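# Complete the one short shelf with its spare desk item

## Task

All four low shelves should end up with a cardboard box, a roll of masking tape and a yellow sponge on each top, but one shelf lacks one of these three kinds. Take the desk's spare of the lacking kind and set it directly on that shelf's top surface, not resting on another object there. The other spares stay on the desk. The robot must not tip over or be left leaning, or the task fails. An item counts as placed only if it stays put without the robot holding it at the end.

## Robot and tools

ROBOT. A wheeled base with a vertical column, a tilting head and two 6-joint arms (left and right), each with a two-finger gripper. Folded, it measures 0.73 m long, 0.62 m wide and 1.88 m tall, and its front sits 0.40 m in front of the column. The base drives straight and turns in place only; it cannot move sideways. Cameras: cam_head_left, cam_head_right, cam_left_wrist, cam_right_wrist, nav_camera.

FRAMES. Base frame: origin on the floor under the column, between the drive wheels; x forward, y left, z up. left_hand and right_hand are reported in this frame, as the point where the fingers join (tips 8 mm further on); the hand's z axis is the finger direction (quat_wxyz maps (0,0,1) onto it), its y axis runs along the opening. Odometry frame = base frame at the scene's start; base_odometry counts wheel turns only, so slip looks like travel; heading is positive leftward, -3.142 to 3.142.

execute_actions. Argument "actions": a list holding one action or none (empty just returns state and images). An action may contain:
- "base": exactly one key. {"translate_m": d} is a relative drive from where the base stands, metres, forward positive, -3 to 3. {"rotate_rad": d} is a relative turn in place, radians, left/counter-clockwise positive, -3.2 to 3.2.
- "joints": a single dictionary for both arms and head, keyed by joint name, each value an absolute target. Radian ranges: head_tilt_rad -0.61 to 1.308 (0 about level, positive looks down); left_/right_joint1_rad -2.879 to 2.879; joint2 0 to 3.141; joint3 0 to 3.019; joint4 -1.692 to 1.57; joint5 -1.57 to 1.57 (positive swings the hand to the robot's right); joint6 -2.094 to 2.094 (positive rolls clockwise viewed from behind the hand). left_gripper_m/right_gripper_m 0 to 0.093 m, the fingertip gap. "Done" tolerances: head 0.03, joints 1-6 0.045, 0.14, 0.09, 0.055, 0.03, 0.035, gripper 0.003.
- "speeds": caps for this action only: translate_m 0.05 to 0.8 m/s, rotate_rad 0.1 to 1 rad/s (defaults are the maxima). Arms ignore it.
Motions in one action start together. Any action stops after 15 s; a base move that would need over 8.667 s at its cap is rejected. A bad key or out-of-range number rejects the whole call with no motion. Joints or base you omit may still be driving toward earlier targets. "cameras": list of names; null, omitted or ["all"] gives all, [] gives none. Images are taken at the call's end; the "pictures" line gives their order. If a result reports a stop, later motion calls in that same reply are skipped.

wait: "seconds" 0 to 10; commands nothing and returns state and images. zoom_image: "camera" and "region" [x0, y0, x1, y1] in pixels of that camera's latest full image, origin top-left, at most 504 by 504. finished_scene: "scene" number; final, ends the scene once the last command has been held and reports success.

ARM GEOMETRY (approximate). Left joint1 at -1.57 or right joint1 at 1.57, with joints 5 and 6 at 0, puts that arm in a vertical plane straight ahead, 0.23 m beside the column. Let a = j2 - 0.35, b = 1.05 + j2 - j3, c = b - j4 (c = 1.57 means fingers straight down). Hand point: ahead = 0.12 + 0.39 sin a + 0.38 cos b + 0.25 cos c; up = 1.46 + 0.39 cos a - 0.38 sin b - 0.25 sin c. Example: j2, j3, j4 = 0.93, 0.78, 0.14 gives 0.60 m ahead, 1.21 m up. Real hands sit up to ~5 cm lower and nearer the column (about 12 cm with heavy or far loads); trust the reported hand position (1-3 cm). Reach is about 1 m from the shoulder, lowest about 0.47 m up; the floor is out of reach. Loads, fingers down: 3.2 kg near 0.4 m ahead at 0.65-1.2 m up; 2 kg to 0.6 m ahead; 1 kg to 0.8 m ahead at 0.9-1.2 m; 0.3 kg to 0.6 m ahead at 0.65-1.6 m. Up to 0.2 kg may be held with fingers only 0.35 rad below level.

GRIPPER. Fingers 7 cm long; outer span is 1 cm over the reported gap at the tips, 5 cm at the base. Body 10 cm wide, 7 cm thick; wrist camera 9 cm behind the tips, sticking out 11 cm sideways. To grasp, command a gap smaller than the object; "off_target" is then expected. A reported gap staying 0.002 m or more above target means something is held. Grip strength: roughly 2-6 kg.

FRICTION. Target changes under ~0.03 rad (0.08 for joints 2 and 3) may not move anything despite "done". For gentle contact, step about 0.05 rad per call from your previous target. A lowered hand may slide toward the column before rising.

RESULT LINES. base_status/joint_status: done, off_target (may still be pushing), contact_stop (base only: wheel stalled; back off 0.05 m before retrying or turning), time_out, not_followed. "joint command not followed" plus "cause:" means a self-collision check blocked an arm; reverse each joint moved by the first blocked action by at least 0.05 rad, move the other arm away, or drive away from the obstacle. on_its_own lists what you didn't command ("held at" = held target). A blocked arm keeps pushing; send its reported positions back as targets to relax it (a held load then sags about 1 cm per kg). motor_effort: wheel motors only, %, peak in brackets. wheel_motors_off = 1 after ~3 s of hard base pushing (2 s off, base doesn't hold). turned_by_wheels vs turned_by_imu differing by >4% and ≥0.05 rad signals collision or slip. base_tilt in degrees; a forward drop of 0.5 or more while moving means leaning back: reverse 0.05 m. Joint torques and Motor temperatures are per arm, in joint_positions order.

AVOID. Tables 0.30-1.20 m high can pass over the housing and strike the column. Never let arms collide or press on each other. Watch MOTOR HOT (85 °C); at 100 °C the arm drops. Don't drop, slam or shove objects; loose items may get nudged occasionally. The robot keeps holding its last command while you think.

Each tool is called after "Emit:" by a JSON object that holds its "api" and its "payload".

## Session

Emit:
{"api": "execute_actions", "payload": {"actions": []}}

Scene clock: 0.00 s.
Joint torques (N m, as the arm reports them, + toward a larger angle): no reading
Motor temperatures (°C, as the motors report them): left_arm=[25 26 23 26 22 25] | right_arm=[23 25 23 25 24 24]
base_odometry: x=+0.000 y=+0.000 heading=+0.000 (m, m, rad; odometry frame)
turned_by_wheels: +0.000 (rad since the last result)
turned_by_imu: +0.000 (rad since the last result)
base_tilt: forward=-0.4 right=+0.0 (deg)
base_status: not commanded
joint_positions: head_tilt_rad=+0.886 left_joint1_rad=-1.566 left_joint2_rad=+0.865 left_joint3_rad=+0.387 left_joint4_rad=-0.949 left_joint5_rad=-0.025 left_joint6_rad=+0.075 left_gripper_m=+0.095 right_joint1_rad=+1.546 right_joint2_rad=+0.924 right_joint3_rad=+0.410 right_joint4_rad=-0.958 right_joint5_rad=+0.033 right_joint6_rad=+0.017 right_gripper_m=+0.094
joint_status: not commanded
wheel_motors_off: 0
motor_effort: left_wheel=+3 right_wheel=+0 (%)
left_hand: x=+0.1391 y=+0.2299 z=+1.2568 quat_wxyz=(+0.437, -0.037, -0.899, +0.004) (m; base frame)
right_hand: x=+0.1378 y=-0.2362 z=+1.2538 quat_wxyz=(+0.457, -0.011, -0.889, +0.025) (m; base frame)
pictures: cam_head_left, cam_head_right, cam_left_wrist, cam_right_wrist, nav_camera
Images, in order (width x height): cam_head_left 504x504, cam_head_right 504x504, cam_left_wrist 504x504, cam_right_wrist 504x504, nav_camera 504x504.

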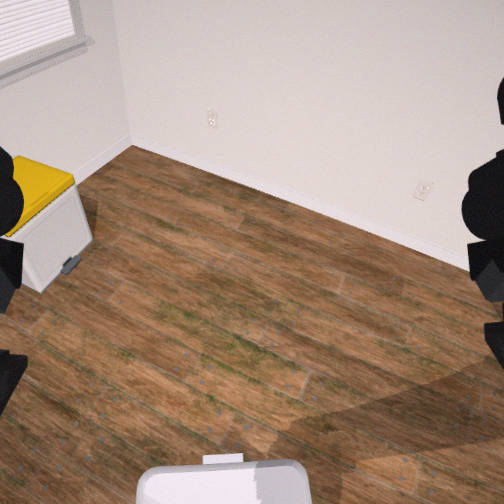

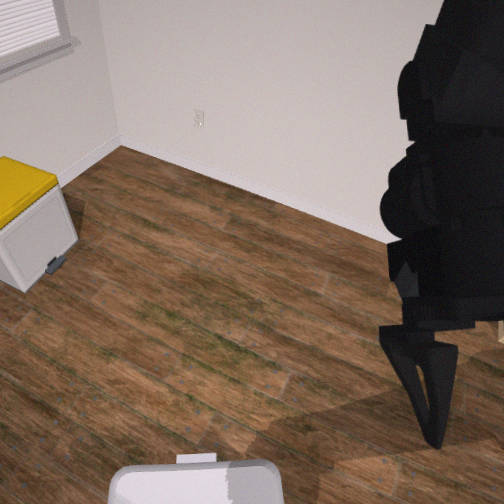

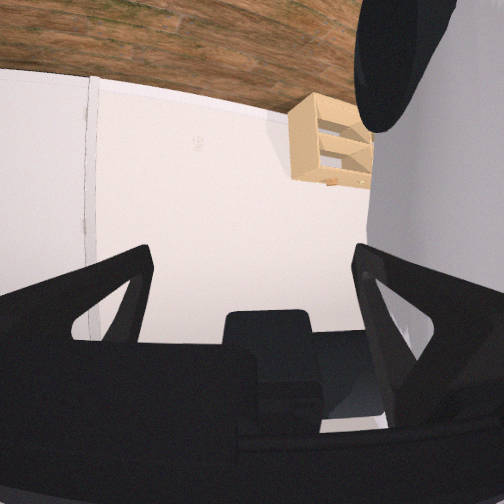

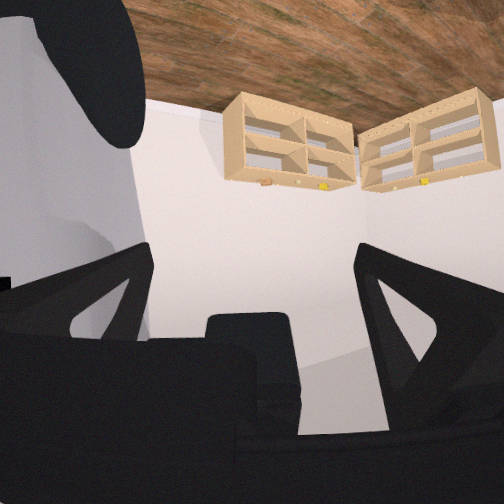

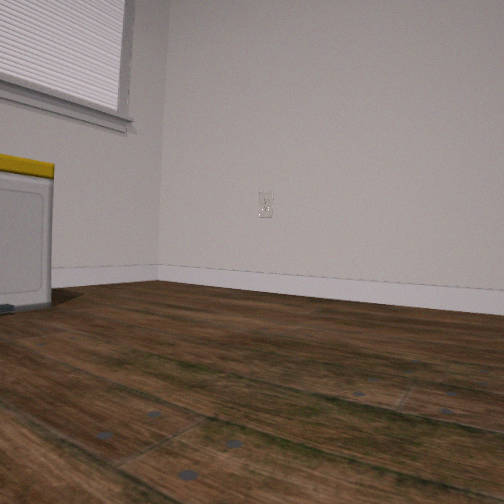

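Emit:
{"api": "zoom_image", "payload": {"camera": "cam_right_wrist", "region": [210, 80, 504, 230]}}

Emit:
{"api": "execute_actions", "payload": {"actions": [{"base": {"rotate_rad": -1.6}, "joints": {"head_tilt_rad": 0.5}}]}}

Region (210, 80, 504, 230) of cam_right_wrist's 504x504 image, scaled by 1.714, with more detail than that image has; it fills the top 257 rows of this view, and the rest is white.

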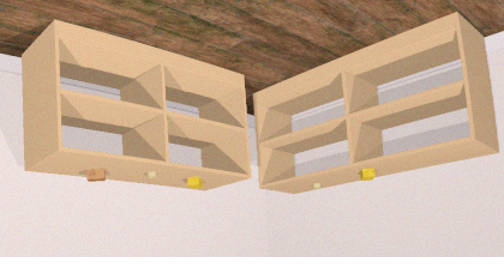

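Scene clock: 10.20 s.
Joint torques (N m, as the arm reports them, + toward a larger angle): left_arm=[-0.5  -7.84 -0.86 -1.2   0.01  0.05] | right_arm=[-0.23 -7.79 -1.21 -1.1  -0.15  0.07]
Motor temperatures (°C, as the motors report them): left_arm=[25 26 23 26 22 25] | right_arm=[23 25 23 25 24 24]
base_odometry: x=+0.000 y=+0.000 heading=-1.598 (m, m, rad; odometry frame)
turned_by_wheels: -1.598 (rad since the last result)
turned_by_imu: -1.601 (rad since the last result)
base_tilt: forward=-0.3 right=+0.1 (deg)
base_status: done
joint_positions: head_tilt_rad=+0.518 left_joint1_rad=-1.566 left_joint2_rad=+0.865 left_joint3_rad=+0.387 left_joint4_rad=-0.949 left_joint5_rad=-0.025 left_joint6_rad=+0.075 left_gripper_m=+0.095 right_joint1_rad=+1.546 right_joint2_rad=+0.924 right_joint3_rad=+0.410 right_joint4_rad=-0.958 right_joint5_rad=+0.033 right_joint6_rad=+0.017 right_gripper_m=+0.094
joint_status: all done
wheel_motors_off: 0
motor_effort: left_wheel=+8(59) right_wheel=-7(41) (%)
left_hand: x=+0.1391 y=+0.2299 z=+1.2568 quat_wxyz=(+0.437, -0.037, -0.899, +0.004) (m; base frame)
right_hand: x=+0.1378 y=-0.2362 z=+1.2538 quat_wxyz=(+0.457, -0.011, -0.889, +0.025) (m; base frame)
pictures: cam_head_left, cam_head_right, cam_left_wrist, cam_right_wrist, nav_camera
Images, in order (width x height): cam_head_left 504x504, cam_head_right 504x504, cam_left_wrist 504x504, cam_right_wrist 504x504, nav_camera 504x504.

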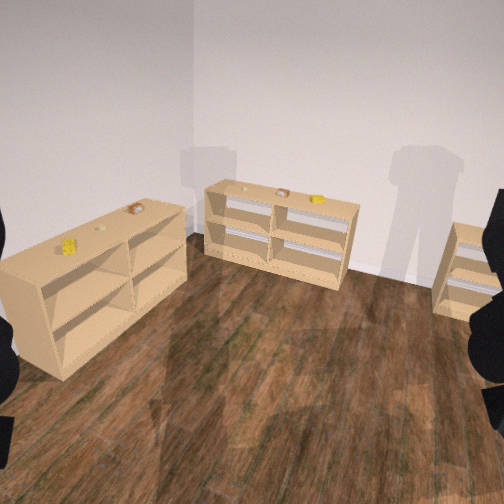

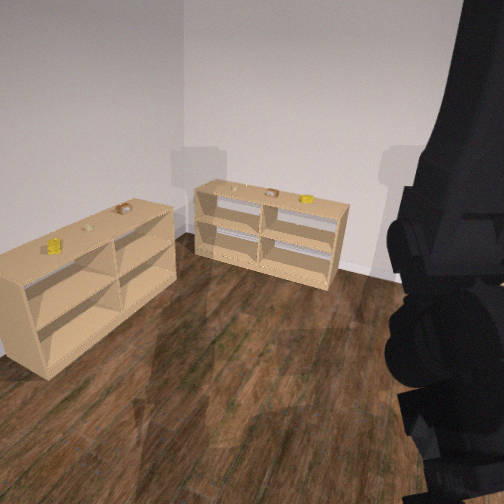

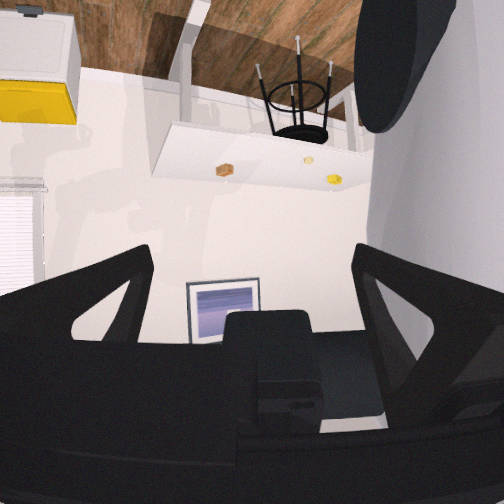

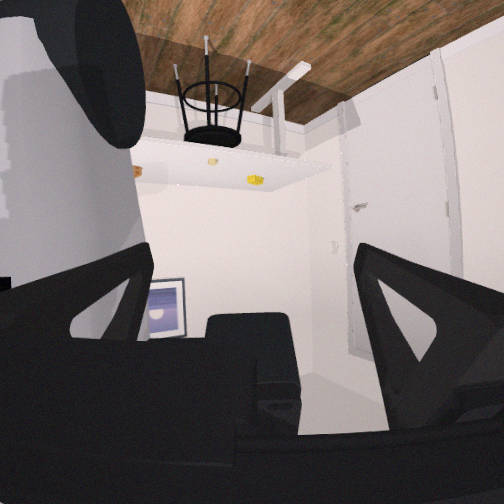

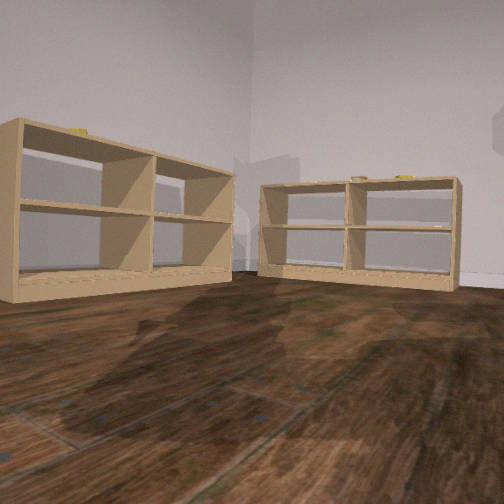

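Emit:
{"api": "execute_actions", "payload": {"actions": [{"base": {"rotate_rad": -1.0}}]}}

Scene clock: 22.67 s.
Joint torques (N m, as the arm reports them, + toward a larger angle): left_arm=[-0.44 -7.78 -0.88 -1.22  0.01  0.05] | right_arm=[-0.19 -7.64 -1.24 -1.12 -0.15  0.07]
Motor temperatures (°C, as the motors report them): left_arm=[25 26 23 26 22 25] | right_arm=[23 25 23 25 24 24]
base_odometry: x=+0.000 y=+0.000 heading=-2.597 (m, m, rad; odometry frame)
turned_by_wheels: -0.998 (rad since the last result)
turned_by_imu: -1.001 (rad since the last result)
base_tilt: forward=-0.4 right=+0.2 (deg)
base_status: done
joint_positions: head_tilt_rad=+0.518 left_joint1_rad=-1.566 left_joint2_rad=+0.865 left_joint3_rad=+0.387 left_joint4_rad=-0.949 left_joint5_rad=-0.025 left_joint6_rad=+0.075 left_gripper_m=+0.095 right_joint1_rad=+1.546 right_joint2_rad=+0.924 right_joint3_rad=+0.410 right_joint4_rad=-0.958 right_joint5_rad=+0.033 right_joint6_rad=+0.017 right_gripper_m=+0.094
joint_status: not commanded
wheel_motors_off: 0
motor_effort: left_wheel=+7(26) right_wheel=-7(33) (%)
left_hand: x=+0.1391 y=+0.2299 z=+1.2568 quat_wxyz=(+0.437, -0.037, -0.899, +0.004) (m; base frame)
right_hand: x=+0.1378 y=-0.2362 z=+1.2538 quat_wxyz=(+0.457, -0.011, -0.889, +0.025) (m; base frame)
pictures: cam_head_left, cam_head_right, cam_left_wrist, cam_right_wrist, nav_camera
Images, in order (width x height): cam_head_left 504x504, cam_head_right 504x504, cam_left_wrist 504x504, cam_right_wrist 504x504, nav_camera 504x504.

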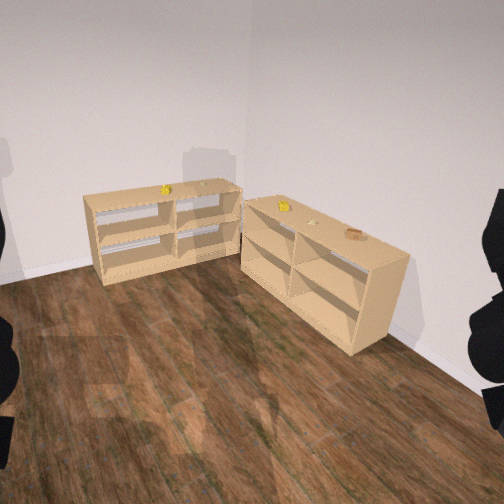

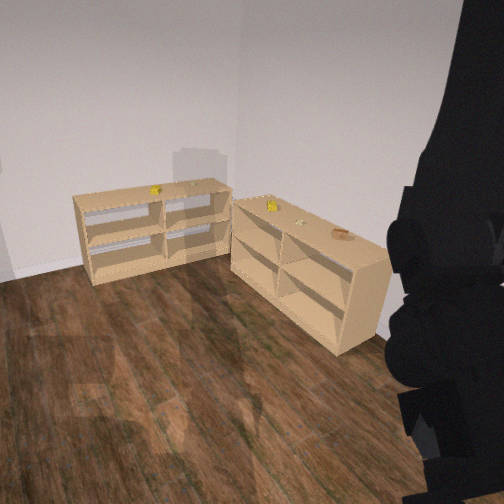

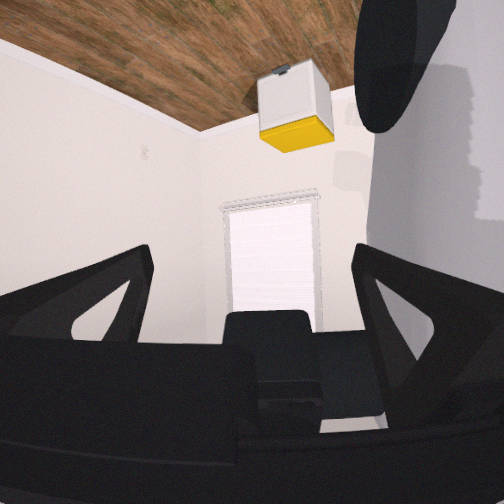

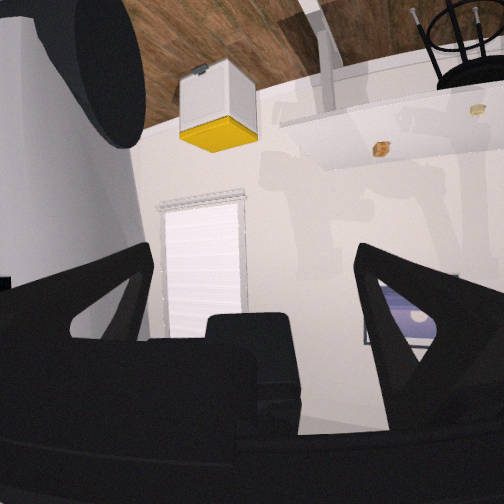

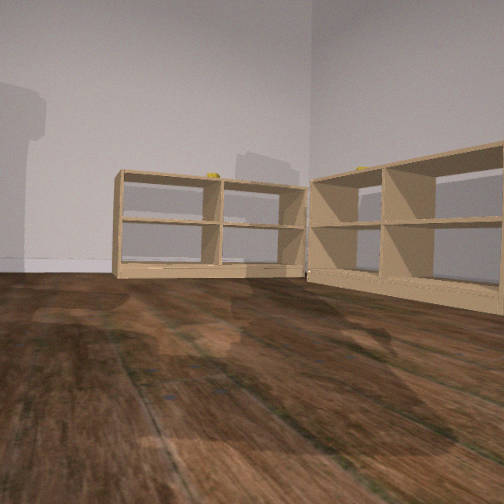

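Emit:
{"api": "execute_actions", "payload": {"actions": [{"base": {"rotate_rad": -2.3}, "joints": {"head_tilt_rad": 0.6}}], "cameras": ["cam_head_left", "cam_head_right", "nav_camera"]}}

Scene clock: 48.13 s.
Joint torques (N m, as the arm reports them, + toward a larger angle): left_arm=[-0.45 -7.77 -0.95 -1.2   0.02  0.06] | right_arm=[-0.09 -7.65 -1.16 -1.18 -0.15  0.07]
Motor temperatures (°C, as the motors report them): left_arm=[25 27 23 26 22 25] | right_arm=[23 26 23 25 24 24]
base_odometry: x=+0.000 y=+0.000 heading=+1.388 (m, m, rad; odometry frame)
turned_by_wheels: -2.298 (rad since the last result)
turned_by_imu: -2.305 (rad since the last result)
base_tilt: forward=-0.3 right=+0.1 (deg)
base_status: done
joint_positions: head_tilt_rad=+0.603 left_joint1_rad=-1.566 left_joint2_rad=+0.865 left_joint3_rad=+0.387 left_joint4_rad=-0.949 left_joint5_rad=-0.025 left_joint6_rad=+0.075 left_gripper_m=+0.095 right_joint1_rad=+1.546 right_joint2_rad=+0.924 right_joint3_rad=+0.410 right_joint4_rad=-0.958 right_joint5_rad=+0.033 right_joint6_rad=+0.017 right_gripper_m=+0.094
joint_status: all done
wheel_motors_off: 0
motor_effort: left_wheel=+5(29) right_wheel=-8(34) (%)
left_hand: x=+0.1391 y=+0.2299 z=+1.2568 quat_wxyz=(+0.437, -0.037, -0.899, +0.004) (m; base frame)
right_hand: x=+0.1378 y=-0.2362 z=+1.2538 quat_wxyz=(+0.457, -0.011, -0.889, +0.025) (m; base frame)
pictures: cam_head_left, cam_head_right, nav_camera
Images, in order (width x height): cam_head_left 504x504, cam_head_right 504x504, nav_camera 504x504.

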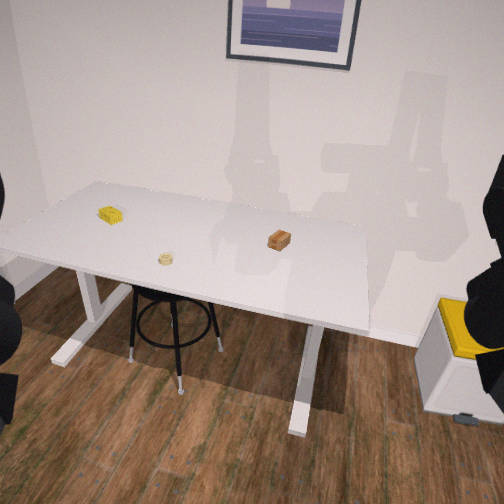

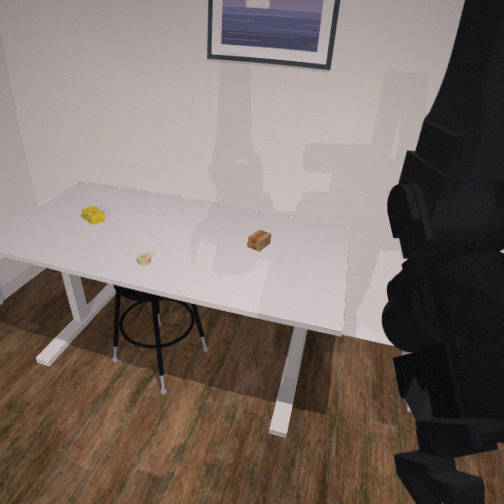

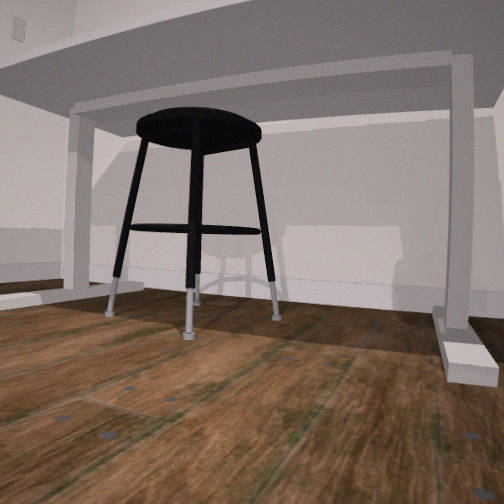

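Emit:
{"api": "zoom_image", "payload": {"camera": "cam_head_left", "region": [230, 200, 330, 300]}}

Region (230, 200, 330, 300) of cam_head_left's 504x504 image, scaled by 5.040, with more detail than that image has.

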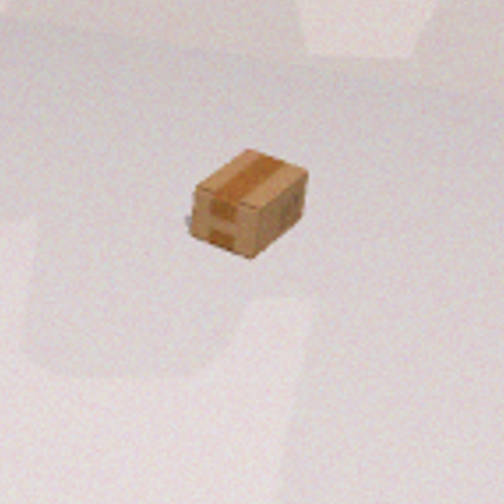

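Emit:
{"api": "execute_actions", "payload": {"actions": [{"base": {"translate_m": 0.55}, "joints": {"head_tilt_rad": 0.95}}], "cameras": ["cam_head_left", "cam_head_right", "nav_camera"]}}

Scene clock: 116.63 s.
Joint torques (N m, as the arm reports them, + toward a larger angle): left_arm=[-0.48 -7.72 -1.06 -1.19  0.01  0.05] | right_arm=[-0.2  -7.69 -1.32 -1.16 -0.15  0.07]
Motor temperatures (°C, as the motors report them): left_arm=[25 27 23 26 22 25] | right_arm=[23 26 23 25 24 24]
base_odometry: x=+0.100 y=+0.541 heading=+1.387 (m, m, rad; odometry frame)
turned_by_wheels: -0.001 (rad since the last result)
turned_by_imu: +0.000 (rad since the last result)
base_tilt: forward=-0.5 right=+0.2 (deg)
base_status: done
joint_positions: head_tilt_rad=+0.951 left_joint1_rad=-1.566 left_joint2_rad=+0.865 left_joint3_rad=+0.389 left_joint4_rad=-0.949 left_joint5_rad=-0.025 left_joint6_rad=+0.075 left_gripper_m=+0.095 right_joint1_rad=+1.546 right_joint2_rad=+0.924 right_joint3_rad=+0.413 right_joint4_rad=-0.958 right_joint5_rad=+0.033 right_joint6_rad=+0.017 right_gripper_m=+0.094
joint_status: all done
wheel_motors_off: 0
motor_effort: left_wheel=-1(68) right_wheel=+1(88) (%)
left_hand: x=+0.1404 y=+0.2299 z=+1.2564 quat_wxyz=(+0.435, -0.037, -0.899, +0.004) (m; base frame)
right_hand: x=+0.1392 y=-0.2362 z=+1.2532 quat_wxyz=(+0.456, -0.011, -0.890, +0.025) (m; base frame)
pictures: cam_head_left, cam_head_right, nav_camera
Images, in order (width x height): cam_head_left 504x504, cam_head_right 504x504, nav_camera 504x504.

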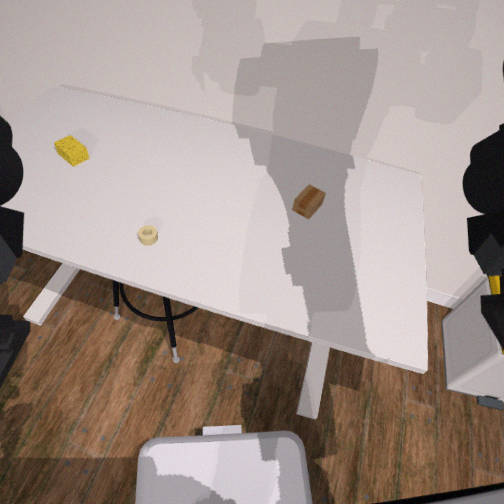

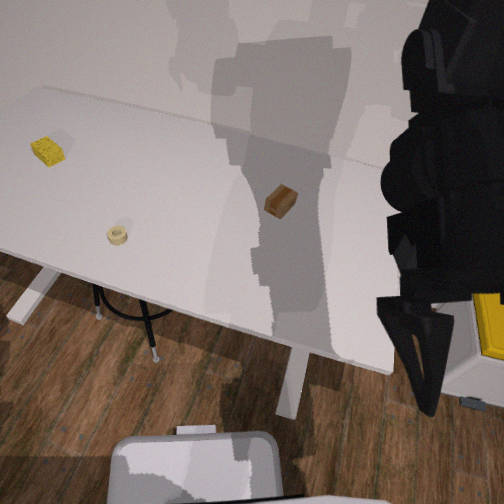

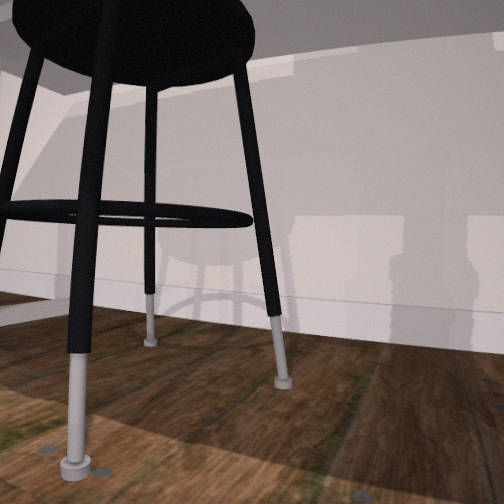

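Emit:
{"api": "zoom_image", "payload": {"camera": "cam_head_left", "region": [279, 172, 339, 232]}}

Region (279, 172, 339, 232) of cam_head_left's 504x504 image, scaled by 8.400, with more detail than that image has.

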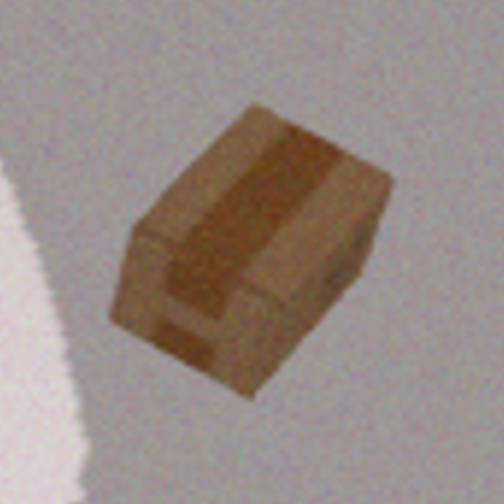

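Emit:
{"api": "execute_actions", "payload": {"actions": [{"base": {"translate_m": 0.31}, "speeds": {"translate_m": 0.2}, "joints": {"head_tilt_rad": 1.05, "right_joint1_rad": 1.57, "right_joint2_rad": 1.85, "right_joint3_rad": 1.79, "right_joint4_rad": -0.05, "right_joint5_rad": 0.31, "right_joint6_rad": 0.63, "right_gripper_m": 0.093}}]}}

Scene clock: 207.63 s.
Joint torques (N m, as the arm reports them, + toward a larger angle): left_arm=[-0.49 -7.64 -0.92 -1.21  0.01  0.05] | right_arm=[  0.17 -22.42   4.52   1.26   0.18   0.19]
Motor temperatures (°C, as the motors report them): left_arm=[25 27 23 26 22 25] | right_arm=[23 27 23 25 24 24]
base_odometry: x=+0.157 y=+0.846 heading=+1.387 (m, m, rad; odometry frame)
turned_by_wheels: +0.000 (rad since the last result)
turned_by_imu: +0.001 (rad since the last result)
base_tilt: forward=-0.5 right=+0.1 (deg)
base_status: done
joint_positions: head_tilt_rad=+1.050 left_joint1_rad=-1.566 left_joint2_rad=+0.864 left_joint3_rad=+0.387 left_joint4_rad=-0.949 left_joint5_rad=-0.025 left_joint6_rad=+0.075 left_gripper_m=+0.095 right_joint1_rad=+1.564 right_joint2_rad=+1.846 right_joint3_rad=+1.786 right_joint4_rad=-0.058 right_joint5_rad=+0.307 right_joint6_rad=+0.618 right_gripper_m=+0.093
joint_status: all done
wheel_motors_off: 0
motor_effort: left_wheel=-1(34) right_wheel=+1(40) (%)
left_hand: x=+0.1393 y=+0.2299 z=+1.2568 quat_wxyz=(+0.436, -0.037, -0.899, +0.004) (m; base frame)
right_hand: x=+0.7722 y=-0.2830 z=+0.9237 quat_wxyz=(-0.236, -0.324, -0.912, +0.085) (m; base frame)
pictures: cam_head_left, cam_head_right, cam_left_wrist, cam_right_wrist, nav_camera
Images, in order (width x height): cam_head_left 504x504, cam_head_right 504x504, cam_left_wrist 504x504, cam_right_wrist 504x504, nav_camera 504x504.

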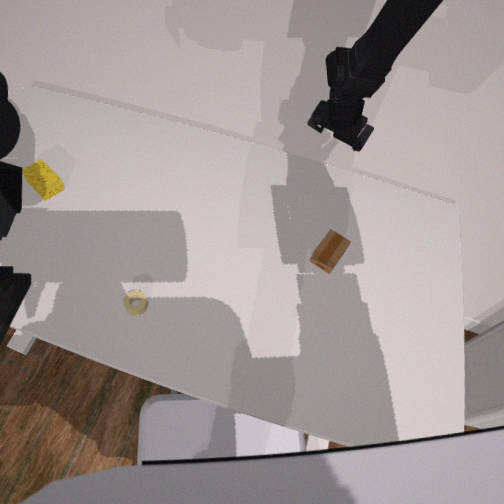

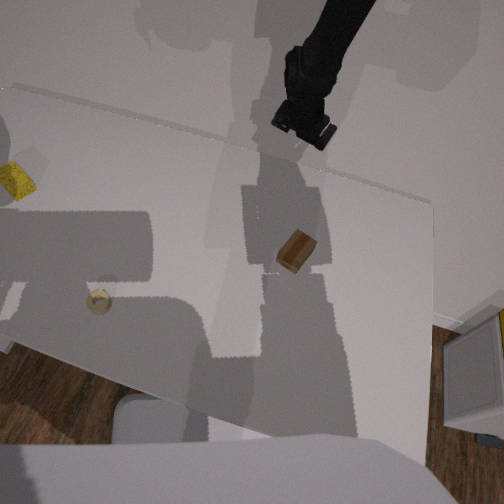

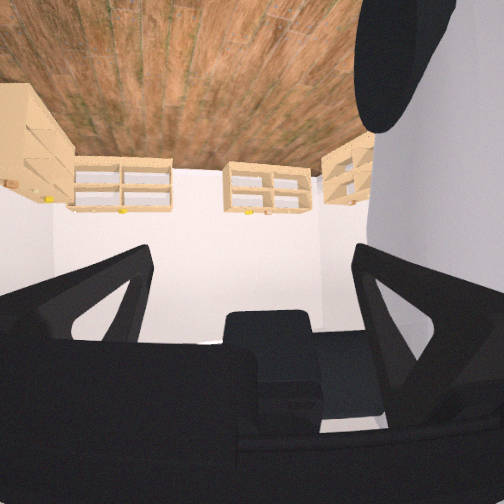

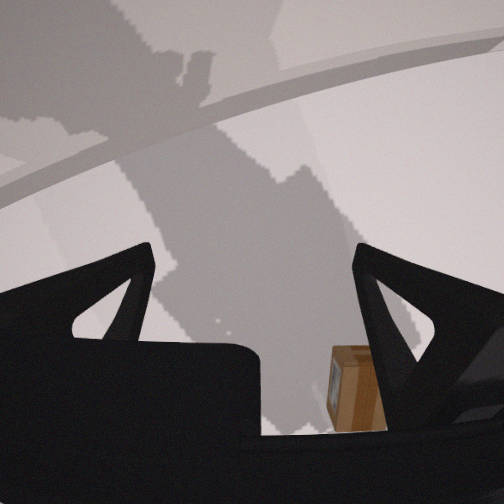

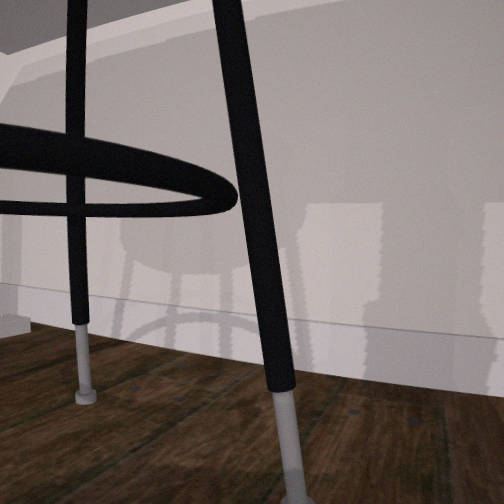

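Emit:
{"api": "zoom_image", "payload": {"camera": "cam_head_left", "region": [270, 40, 420, 290]}}

Emit:
{"api": "zoom_image", "payload": {"camera": "cam_head_right", "region": [230, 40, 380, 290]}}

Region (270, 40, 420, 290) of cam_head_left's 504x504 image, scaled by 2.016, with more detail than that image has; it fills the left 302 columns of this view, and the rest is white.

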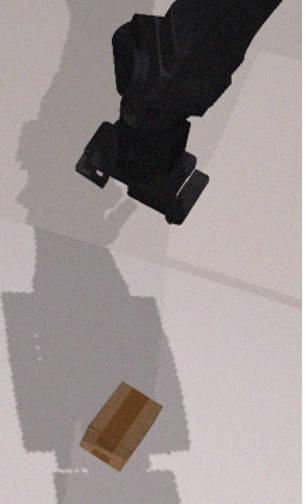

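Region (230, 40, 380, 290) of cam_head_right's 504x504 image, scaled by 2.016, with more detail than that image has; it fills the left 302 columns of this view, and the rest is white.

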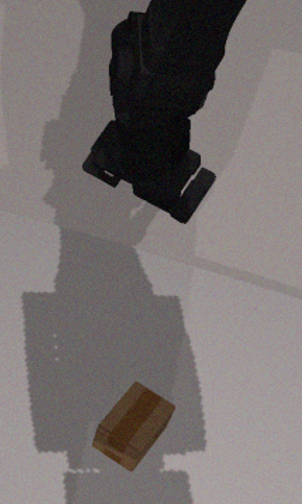

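Emit:
{"api": "execute_actions", "payload": {"actions": [{"joints": {"right_joint2_rad": 1.75, "right_joint3_rad": 1.16, "right_joint4_rad": 0.255, "right_joint5_rad": 0.15, "right_joint6_rad": 0.68}}], "cameras": ["cam_head_left", "cam_head_right", "cam_right_wrist"]}}

Scene clock: 272.23 s.
Joint torques (N m, as the arm reports them, + toward a larger angle): left_arm=[-0.52 -7.76 -0.89 -1.19  0.01  0.06] | right_arm=[  0.23 -17.15  -0.07   1.04  -0.13   0.19]
Motor temperatures (°C, as the motors report them): left_arm=[25 28 23 26 22 25] | right_arm=[23 35 25 25 24 24]
base_odometry: x=+0.157 y=+0.846 heading=+1.387 (m, m, rad; odometry frame)
turned_by_wheels: +0.000 (rad since the last result)
turned_by_imu: +0.001 (rad since the last result)
base_tilt: forward=-0.5 right=+0.1 (deg)
base_status: not commanded
joint_positions: head_tilt_rad=+1.050 left_joint1_rad=-1.566 left_joint2_rad=+0.864 left_joint3_rad=+0.387 left_joint4_rad=-0.949 left_joint5_rad=-0.025 left_joint6_rad=+0.075 left_gripper_m=+0.095 right_joint1_rad=+1.564 right_joint2_rad=+1.756 right_joint3_rad=+1.159 right_joint4_rad=+0.245 right_joint5_rad=+0.153 right_joint6_rad=+0.668 right_gripper_m=+0.093
joint_status: all done
wheel_motors_off: 0
motor_effort: left_wheel=+0(1) right_wheel=+1(1) (%)
left_hand: x=+0.1393 y=+0.2299 z=+1.2568 quat_wxyz=(+0.436, -0.037, -0.899, +0.004) (m; base frame)
right_hand: x=+0.5175 y=-0.2564 z=+0.8969 quat_wxyz=(-0.107, -0.333, -0.936, +0.047) (m; base frame)
pictures: cam_head_left, cam_head_right, cam_right_wrist
Images, in order (width x height): cam_head_left 504x504, cam_head_right 504x504, cam_right_wrist 504x504.

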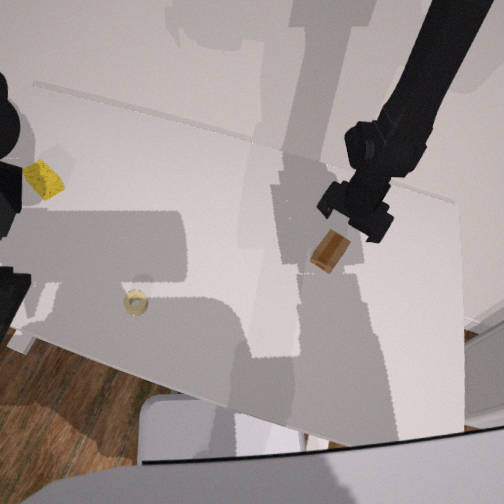

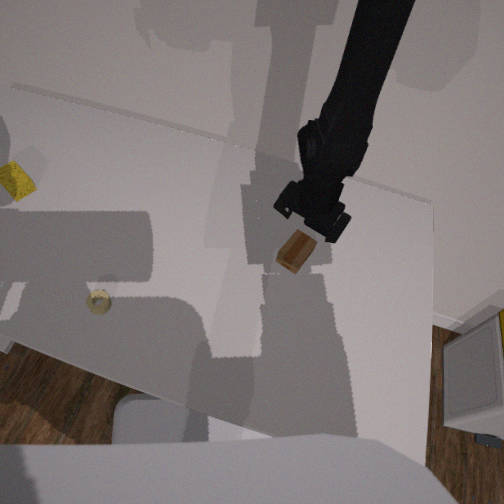

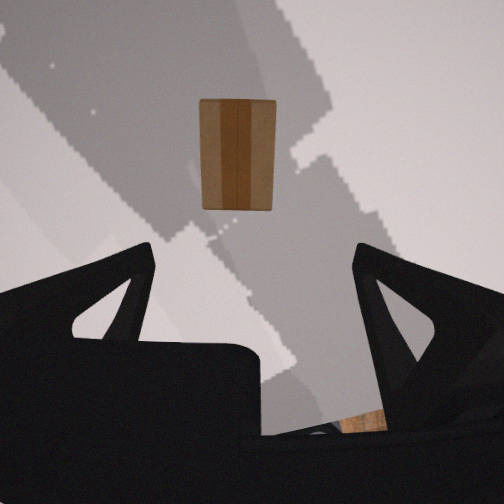

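Emit:
{"api": "execute_actions", "payload": {"actions": [{"joints": {"right_joint2_rad": 1.93, "right_joint3_rad": 1.40, "right_joint4_rad": 0.20, "right_joint5_rad": 0.18}}], "cameras": ["cam_head_left", "cam_right_wrist"]}}

Scene clock: 293.37 s.
Joint torques (N m, as the arm reports them, + toward a larger angle): left_arm=[-0.49 -7.68 -0.95 -1.18  0.01  0.05] | right_arm=[  0.23 -17.48   0.63   0.4    0.09   0.2 ]
Motor temperatures (°C, as the motors report them): left_arm=[25 28 24 26 22 25] | right_arm=[23 33 24 25 24 24]
base_odometry: x=+0.157 y=+0.846 heading=+1.387 (m, m, rad; odometry frame)
turned_by_wheels: +0.000 (rad since the last result)
turned_by_imu: +0.001 (rad since the last result)
base_tilt: forward=-0.3 right=+0.0 (deg)
base_status: not commanded
joint_positions: head_tilt_rad=+1.050 left_joint1_rad=-1.566 left_joint2_rad=+0.864 left_joint3_rad=+0.387 left_joint4_rad=-0.949 left_joint5_rad=-0.025 left_joint6_rad=+0.075 left_gripper_m=+0.095 right_joint1_rad=+1.564 right_joint2_rad=+1.929 right_joint3_rad=+1.396 right_joint4_rad=+0.208 right_joint5_rad=+0.178 right_joint6_rad=+0.668 right_gripper_m=+0.093
joint_status: all done
wheel_motors_off: 0
motor_effort: left_wheel=+0(1) right_wheel=+1(1) (%)
left_hand: x=+0.1393 y=+0.2299 z=+1.2568 quat_wxyz=(+0.436, -0.037, -0.899, +0.004) (m; base frame)
right_hand: x=+0.5532 y=-0.2611 z=+0.8314 quat_wxyz=(-0.124, -0.334, -0.933, +0.054) (m; base frame)
pictures: cam_head_left, cam_right_wrist
Images, in order (width x height): cam_head_left 504x504, cam_right_wrist 504x504.

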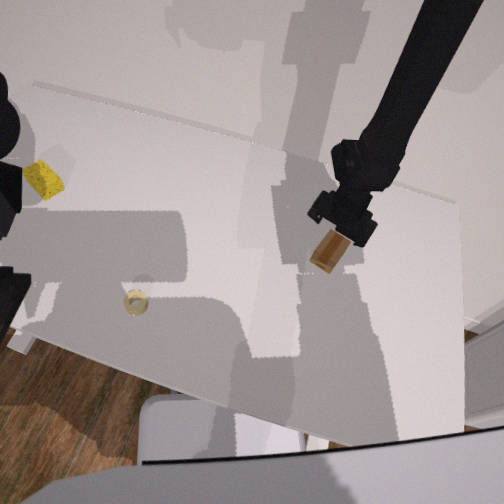

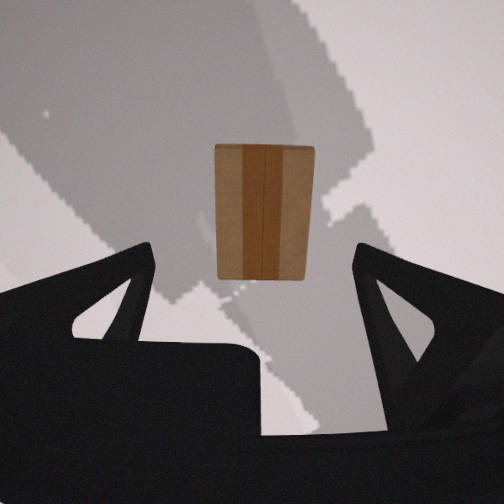

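Emit:
{"api": "execute_actions", "payload": {"actions": [{"joints": {"right_joint2_rad": 2.04, "right_joint3_rad": 1.495, "right_joint4_rad": 0.20}}], "cameras": ["cam_head_left", "cam_right_wrist"]}}

Scene clock: 306.40 s.
Joint torques (N m, as the arm reports them, + toward a larger angle): left_arm=[-0.53 -7.62 -0.94 -1.21  0.01  0.06] | right_arm=[  0.23 -16.86   0.49   0.46   0.08   0.19]
Motor temperatures (°C, as the motors report them): left_arm=[25 28 24 26 22 25] | right_arm=[23 33 24 25 24 24]
base_odometry: x=+0.157 y=+0.846 heading=+1.387 (m, m, rad; odometry frame)
turned_by_wheels: +0.000 (rad since the last result)
turned_by_imu: +0.001 (rad since the last result)
base_tilt: forward=-0.5 right=+0.1 (deg)
base_status: not commanded
joint_positions: head_tilt_rad=+1.050 left_joint1_rad=-1.566 left_joint2_rad=+0.864 left_joint3_rad=+0.387 left_joint4_rad=-0.949 left_joint5_rad=-0.025 left_joint6_rad=+0.075 left_gripper_m=+0.095 right_joint1_rad=+1.564 right_joint2_rad=+2.031 right_joint3_rad=+1.492 right_joint4_rad=+0.208 right_joint5_rad=+0.178 right_joint6_rad=+0.668 right_gripper_m=+0.093
joint_status: all done
wheel_motors_off: 0
motor_effort: left_wheel=+0(1) right_wheel=+0(1) (%)
left_hand: x=+0.1393 y=+0.2299 z=+1.2568 quat_wxyz=(+0.436, -0.037, -0.899, +0.004) (m; base frame)
right_hand: x=+0.5469 y=-0.2613 z=+0.7919 quat_wxyz=(-0.121, -0.334, -0.933, +0.055) (m; base frame)
pictures: cam_head_left, cam_right_wrist
Images, in order (width x height): cam_head_left 504x504, cam_right_wrist 504x504.

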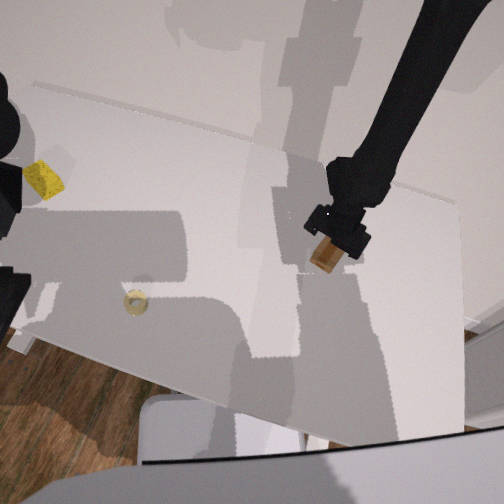

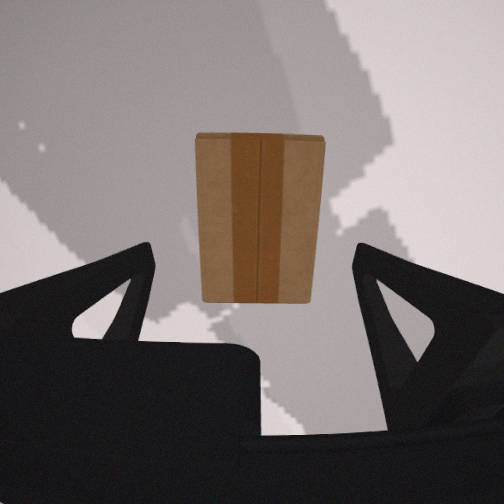

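Emit:
{"api": "execute_actions", "payload": {"actions": [{"joints": {"right_joint2_rad": 2.15, "right_joint3_rad": 1.62, "right_joint4_rad": 0.175}}], "cameras": ["cam_head_left", "cam_right_wrist"]}}

Scene clock: 319.00 s.
Joint torques (N m, as the arm reports them, + toward a larger angle): left_arm=[-0.49 -7.77 -0.89 -1.2   0.01  0.06] | right_arm=[  0.31 -16.64   0.63   0.34   0.09   0.19]
Motor temperatures (°C, as the motors report them): left_arm=[25 28 24 26 22 25] | right_arm=[23 33 24 25 24 24]
base_odometry: x=+0.157 y=+0.846 heading=+1.387 (m, m, rad; odometry frame)
turned_by_wheels: +0.000 (rad since the last result)
turned_by_imu: +0.001 (rad since the last result)
base_tilt: forward=-0.4 right=+0.1 (deg)
base_status: not commanded
joint_positions: head_tilt_rad=+1.050 left_joint1_rad=-1.566 left_joint2_rad=+0.864 left_joint3_rad=+0.387 left_joint4_rad=-0.949 left_joint5_rad=-0.025 left_joint6_rad=+0.075 left_gripper_m=+0.095 right_joint1_rad=+1.564 right_joint2_rad=+2.141 right_joint3_rad=+1.617 right_joint4_rad=+0.184 right_joint5_rad=+0.178 right_joint6_rad=+0.668 right_gripper_m=+0.093
joint_status: all done
wheel_motors_off: 0
motor_effort: left_wheel=-1(0) right_wheel=+0(1) (%)
left_hand: x=+0.1393 y=+0.2299 z=+1.2568 quat_wxyz=(+0.436, -0.037, -0.899, +0.004) (m; base frame)
right_hand: x=+0.5430 y=-0.2616 z=+0.7497 quat_wxyz=(-0.116, -0.334, -0.934, +0.056) (m; base frame)
pictures: cam_head_left, cam_right_wrist
Images, in order (width x height): cam_head_left 504x504, cam_right_wrist 504x504.

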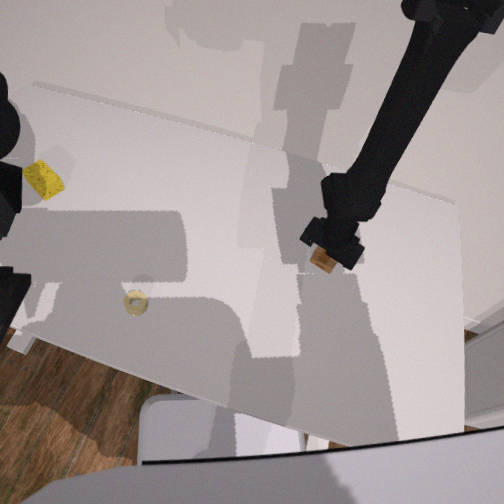

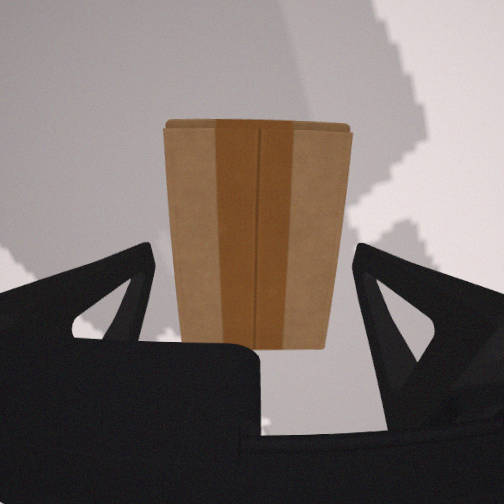

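Emit:
{"api": "execute_actions", "payload": {"actions": [{"joints": {"right_joint2_rad": 2.20, "right_joint3_rad": 1.68, "right_joint4_rad": 0.17}}], "cameras": ["cam_right_wrist"]}}

Scene clock: 333.30 s.
Joint torques (N m, as the arm reports them, + toward a larger angle): left_arm=[-0.47 -7.77 -0.93 -1.2   0.01  0.05] | right_arm=[  0.12 -15.74   0.59   0.37   0.09   0.18]
Motor temperatures (°C, as the motors report them): left_arm=[25 28 24 26 22 25] | right_arm=[23 33 23 25 24 24]
base_odometry: x=+0.157 y=+0.846 heading=+1.387 (m, m, rad; odometry frame)
turned_by_wheels: +0.000 (rad since the last result)
turned_by_imu: +0.001 (rad since the last result)
base_tilt: forward=-0.4 right=+0.1 (deg)
base_status: not commanded
joint_positions: head_tilt_rad=+1.050 left_joint1_rad=-1.566 left_joint2_rad=+0.864 left_joint3_rad=+0.387 left_joint4_rad=-0.949 left_joint5_rad=-0.025 left_joint6_rad=+0.075 left_gripper_m=+0.095 right_joint1_rad=+1.564 right_joint2_rad=+2.182 right_joint3_rad=+1.681 right_joint4_rad=+0.180 right_joint5_rad=+0.178 right_joint6_rad=+0.668 right_gripper_m=+0.093
joint_status: all done
wheel_motors_off: 0
motor_effort: left_wheel=-1(0) right_wheel=+1(1) (%)
left_hand: x=+0.1393 y=+0.2299 z=+1.2568 quat_wxyz=(+0.436, -0.037, -0.899, +0.004) (m; base frame)
right_hand: x=+0.5521 y=-0.2617 z=+0.7354 quat_wxyz=(-0.125, -0.335, -0.933, +0.053) (m; base frame)
pictures: cam_right_wrist
Images, in order (width x height): cam_right_wrist 504x504.

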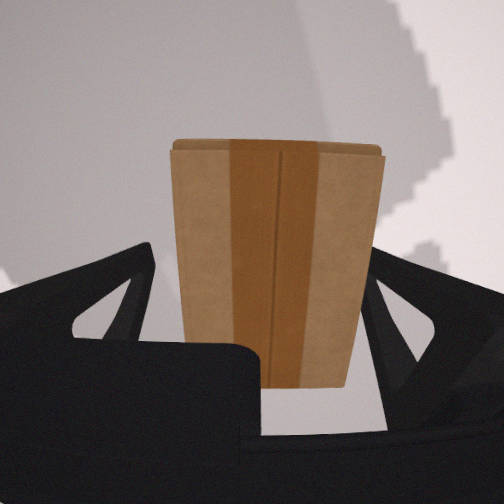

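Emit:
{"api": "execute_actions", "payload": {"actions": [{"joints": {"right_gripper_m": 0.03}}], "cameras": ["cam_head_left", "cam_right_wrist"]}}

Scene clock: 337.70 s.
Joint torques (N m, as the arm reports them, + toward a larger angle): left_arm=[-0.49 -7.81 -0.91 -1.2   0.01  0.06] | right_arm=[  0.46 -15.85   0.68   0.34   0.05   0.19]
Motor temperatures (°C, as the motors report them): left_arm=[25 28 24 26 22 25] | right_arm=[23 33 23 25 24 24]
base_odometry: x=+0.157 y=+0.846 heading=+1.387 (m, m, rad; odometry frame)
turned_by_wheels: +0.000 (rad since the last result)
turned_by_imu: +0.001 (rad since the last result)
base_tilt: forward=-0.4 right=+0.2 (deg)
base_status: not commanded
joint_positions: head_tilt_rad=+1.050 left_joint1_rad=-1.566 left_joint2_rad=+0.864 left_joint3_rad=+0.387 left_joint4_rad=-0.949 left_joint5_rad=-0.025 left_joint6_rad=+0.075 left_gripper_m=+0.095 right_joint1_rad=+1.564 right_joint2_rad=+2.182 right_joint3_rad=+1.681 right_joint4_rad=+0.179 right_joint5_rad=+0.179 right_joint6_rad=+0.668 right_gripper_m=+0.059
joint_status: right_gripper_m off_target (ended at +0.059, target +0.030)
wheel_motors_off: 0
motor_effort: left_wheel=+1(1) right_wheel=+1(1) (%)
left_hand: x=+0.1393 y=+0.2299 z=+1.2568 quat_wxyz=(+0.436, -0.037, -0.899, +0.004) (m; base frame)
right_hand: x=+0.5520 y=-0.2616 z=+0.7354 quat_wxyz=(-0.125, -0.334, -0.933, +0.054) (m; base frame)
pictures: cam_head_left, cam_right_wrist
Images, in order (width x height): cam_head_left 504x504, cam_right_wrist 504x504.

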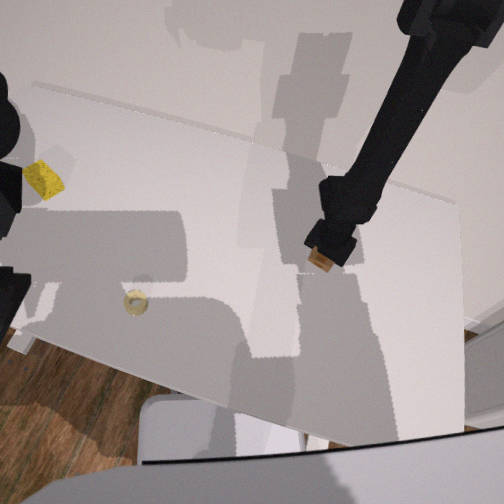

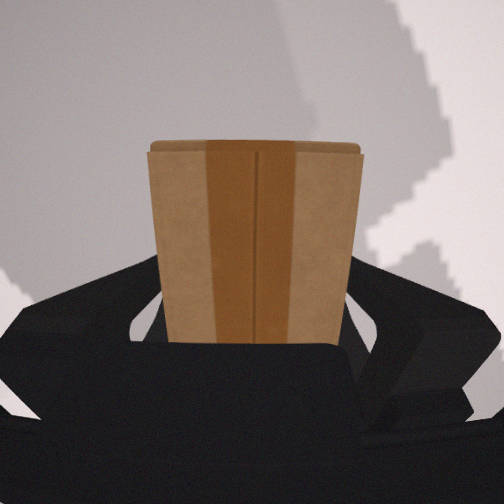

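Emit:
{"api": "execute_actions", "payload": {"actions": [{"joints": {"right_joint2_rad": 1.85, "right_joint3_rad": 1.31, "right_joint4_rad": 0.215}}], "cameras": ["cam_head_left", "cam_right_wrist"]}}

Scene clock: 347.37 s.
Joint torques (N m, as the arm reports them, + toward a larger angle): left_arm=[-0.49 -7.67 -0.9  -1.18  0.01  0.06] | right_arm=[  0.19 -16.22   0.46   0.98   0.04   0.19]
Motor temperatures (°C, as the motors report them): left_arm=[25 28 24 27 22 25] | right_arm=[23 33 23 25 24 24]
base_odometry: x=+0.157 y=+0.846 heading=+1.387 (m, m, rad; odometry frame)
turned_by_wheels: +0.000 (rad since the last result)
turned_by_imu: +0.001 (rad since the last result)
base_tilt: forward=-0.4 right=+0.1 (deg)
base_status: not commanded
joint_positions: head_tilt_rad=+1.050 left_joint1_rad=-1.566 left_joint2_rad=+0.864 left_joint3_rad=+0.387 left_joint4_rad=-0.949 left_joint5_rad=-0.025 left_joint6_rad=+0.075 left_gripper_m=+0.095 right_joint1_rad=+1.564 right_joint2_rad=+1.835 right_joint3_rad=+1.310 right_joint4_rad=+0.209 right_joint5_rad=+0.179 right_joint6_rad=+0.668 right_gripper_m=+0.059
joint_status: all done
wheel_motors_off: 0
motor_effort: left_wheel=+0(0) right_wheel=+1(1) (%)
left_hand: x=+0.1393 y=+0.2299 z=+1.2568 quat_wxyz=(+0.436, -0.037, -0.899, +0.004) (m; base frame)
right_hand: x=+0.5573 y=-0.2608 z=+0.8681 quat_wxyz=(-0.128, -0.335, -0.932, +0.053) (m; base frame)
pictures: cam_head_left, cam_right_wrist
Images, in order (width x height): cam_head_left 504x504, cam_right_wrist 504x504.

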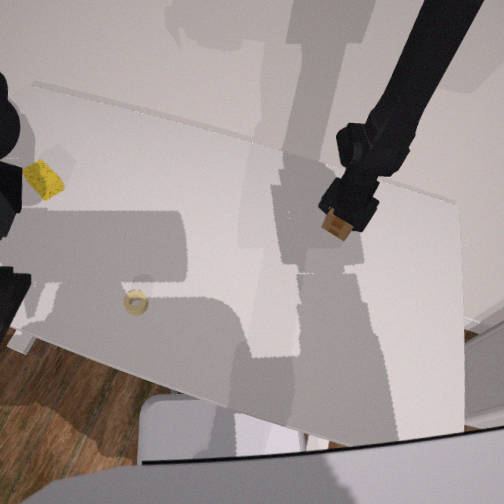

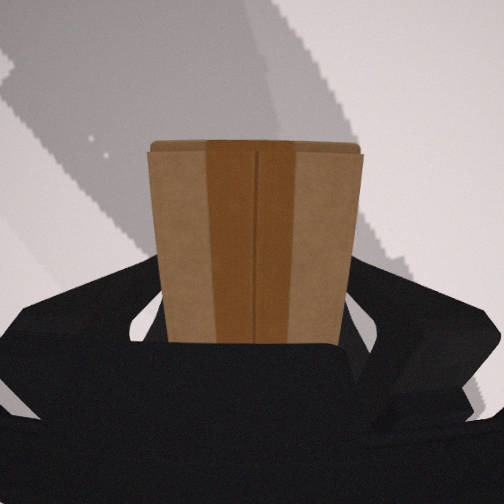

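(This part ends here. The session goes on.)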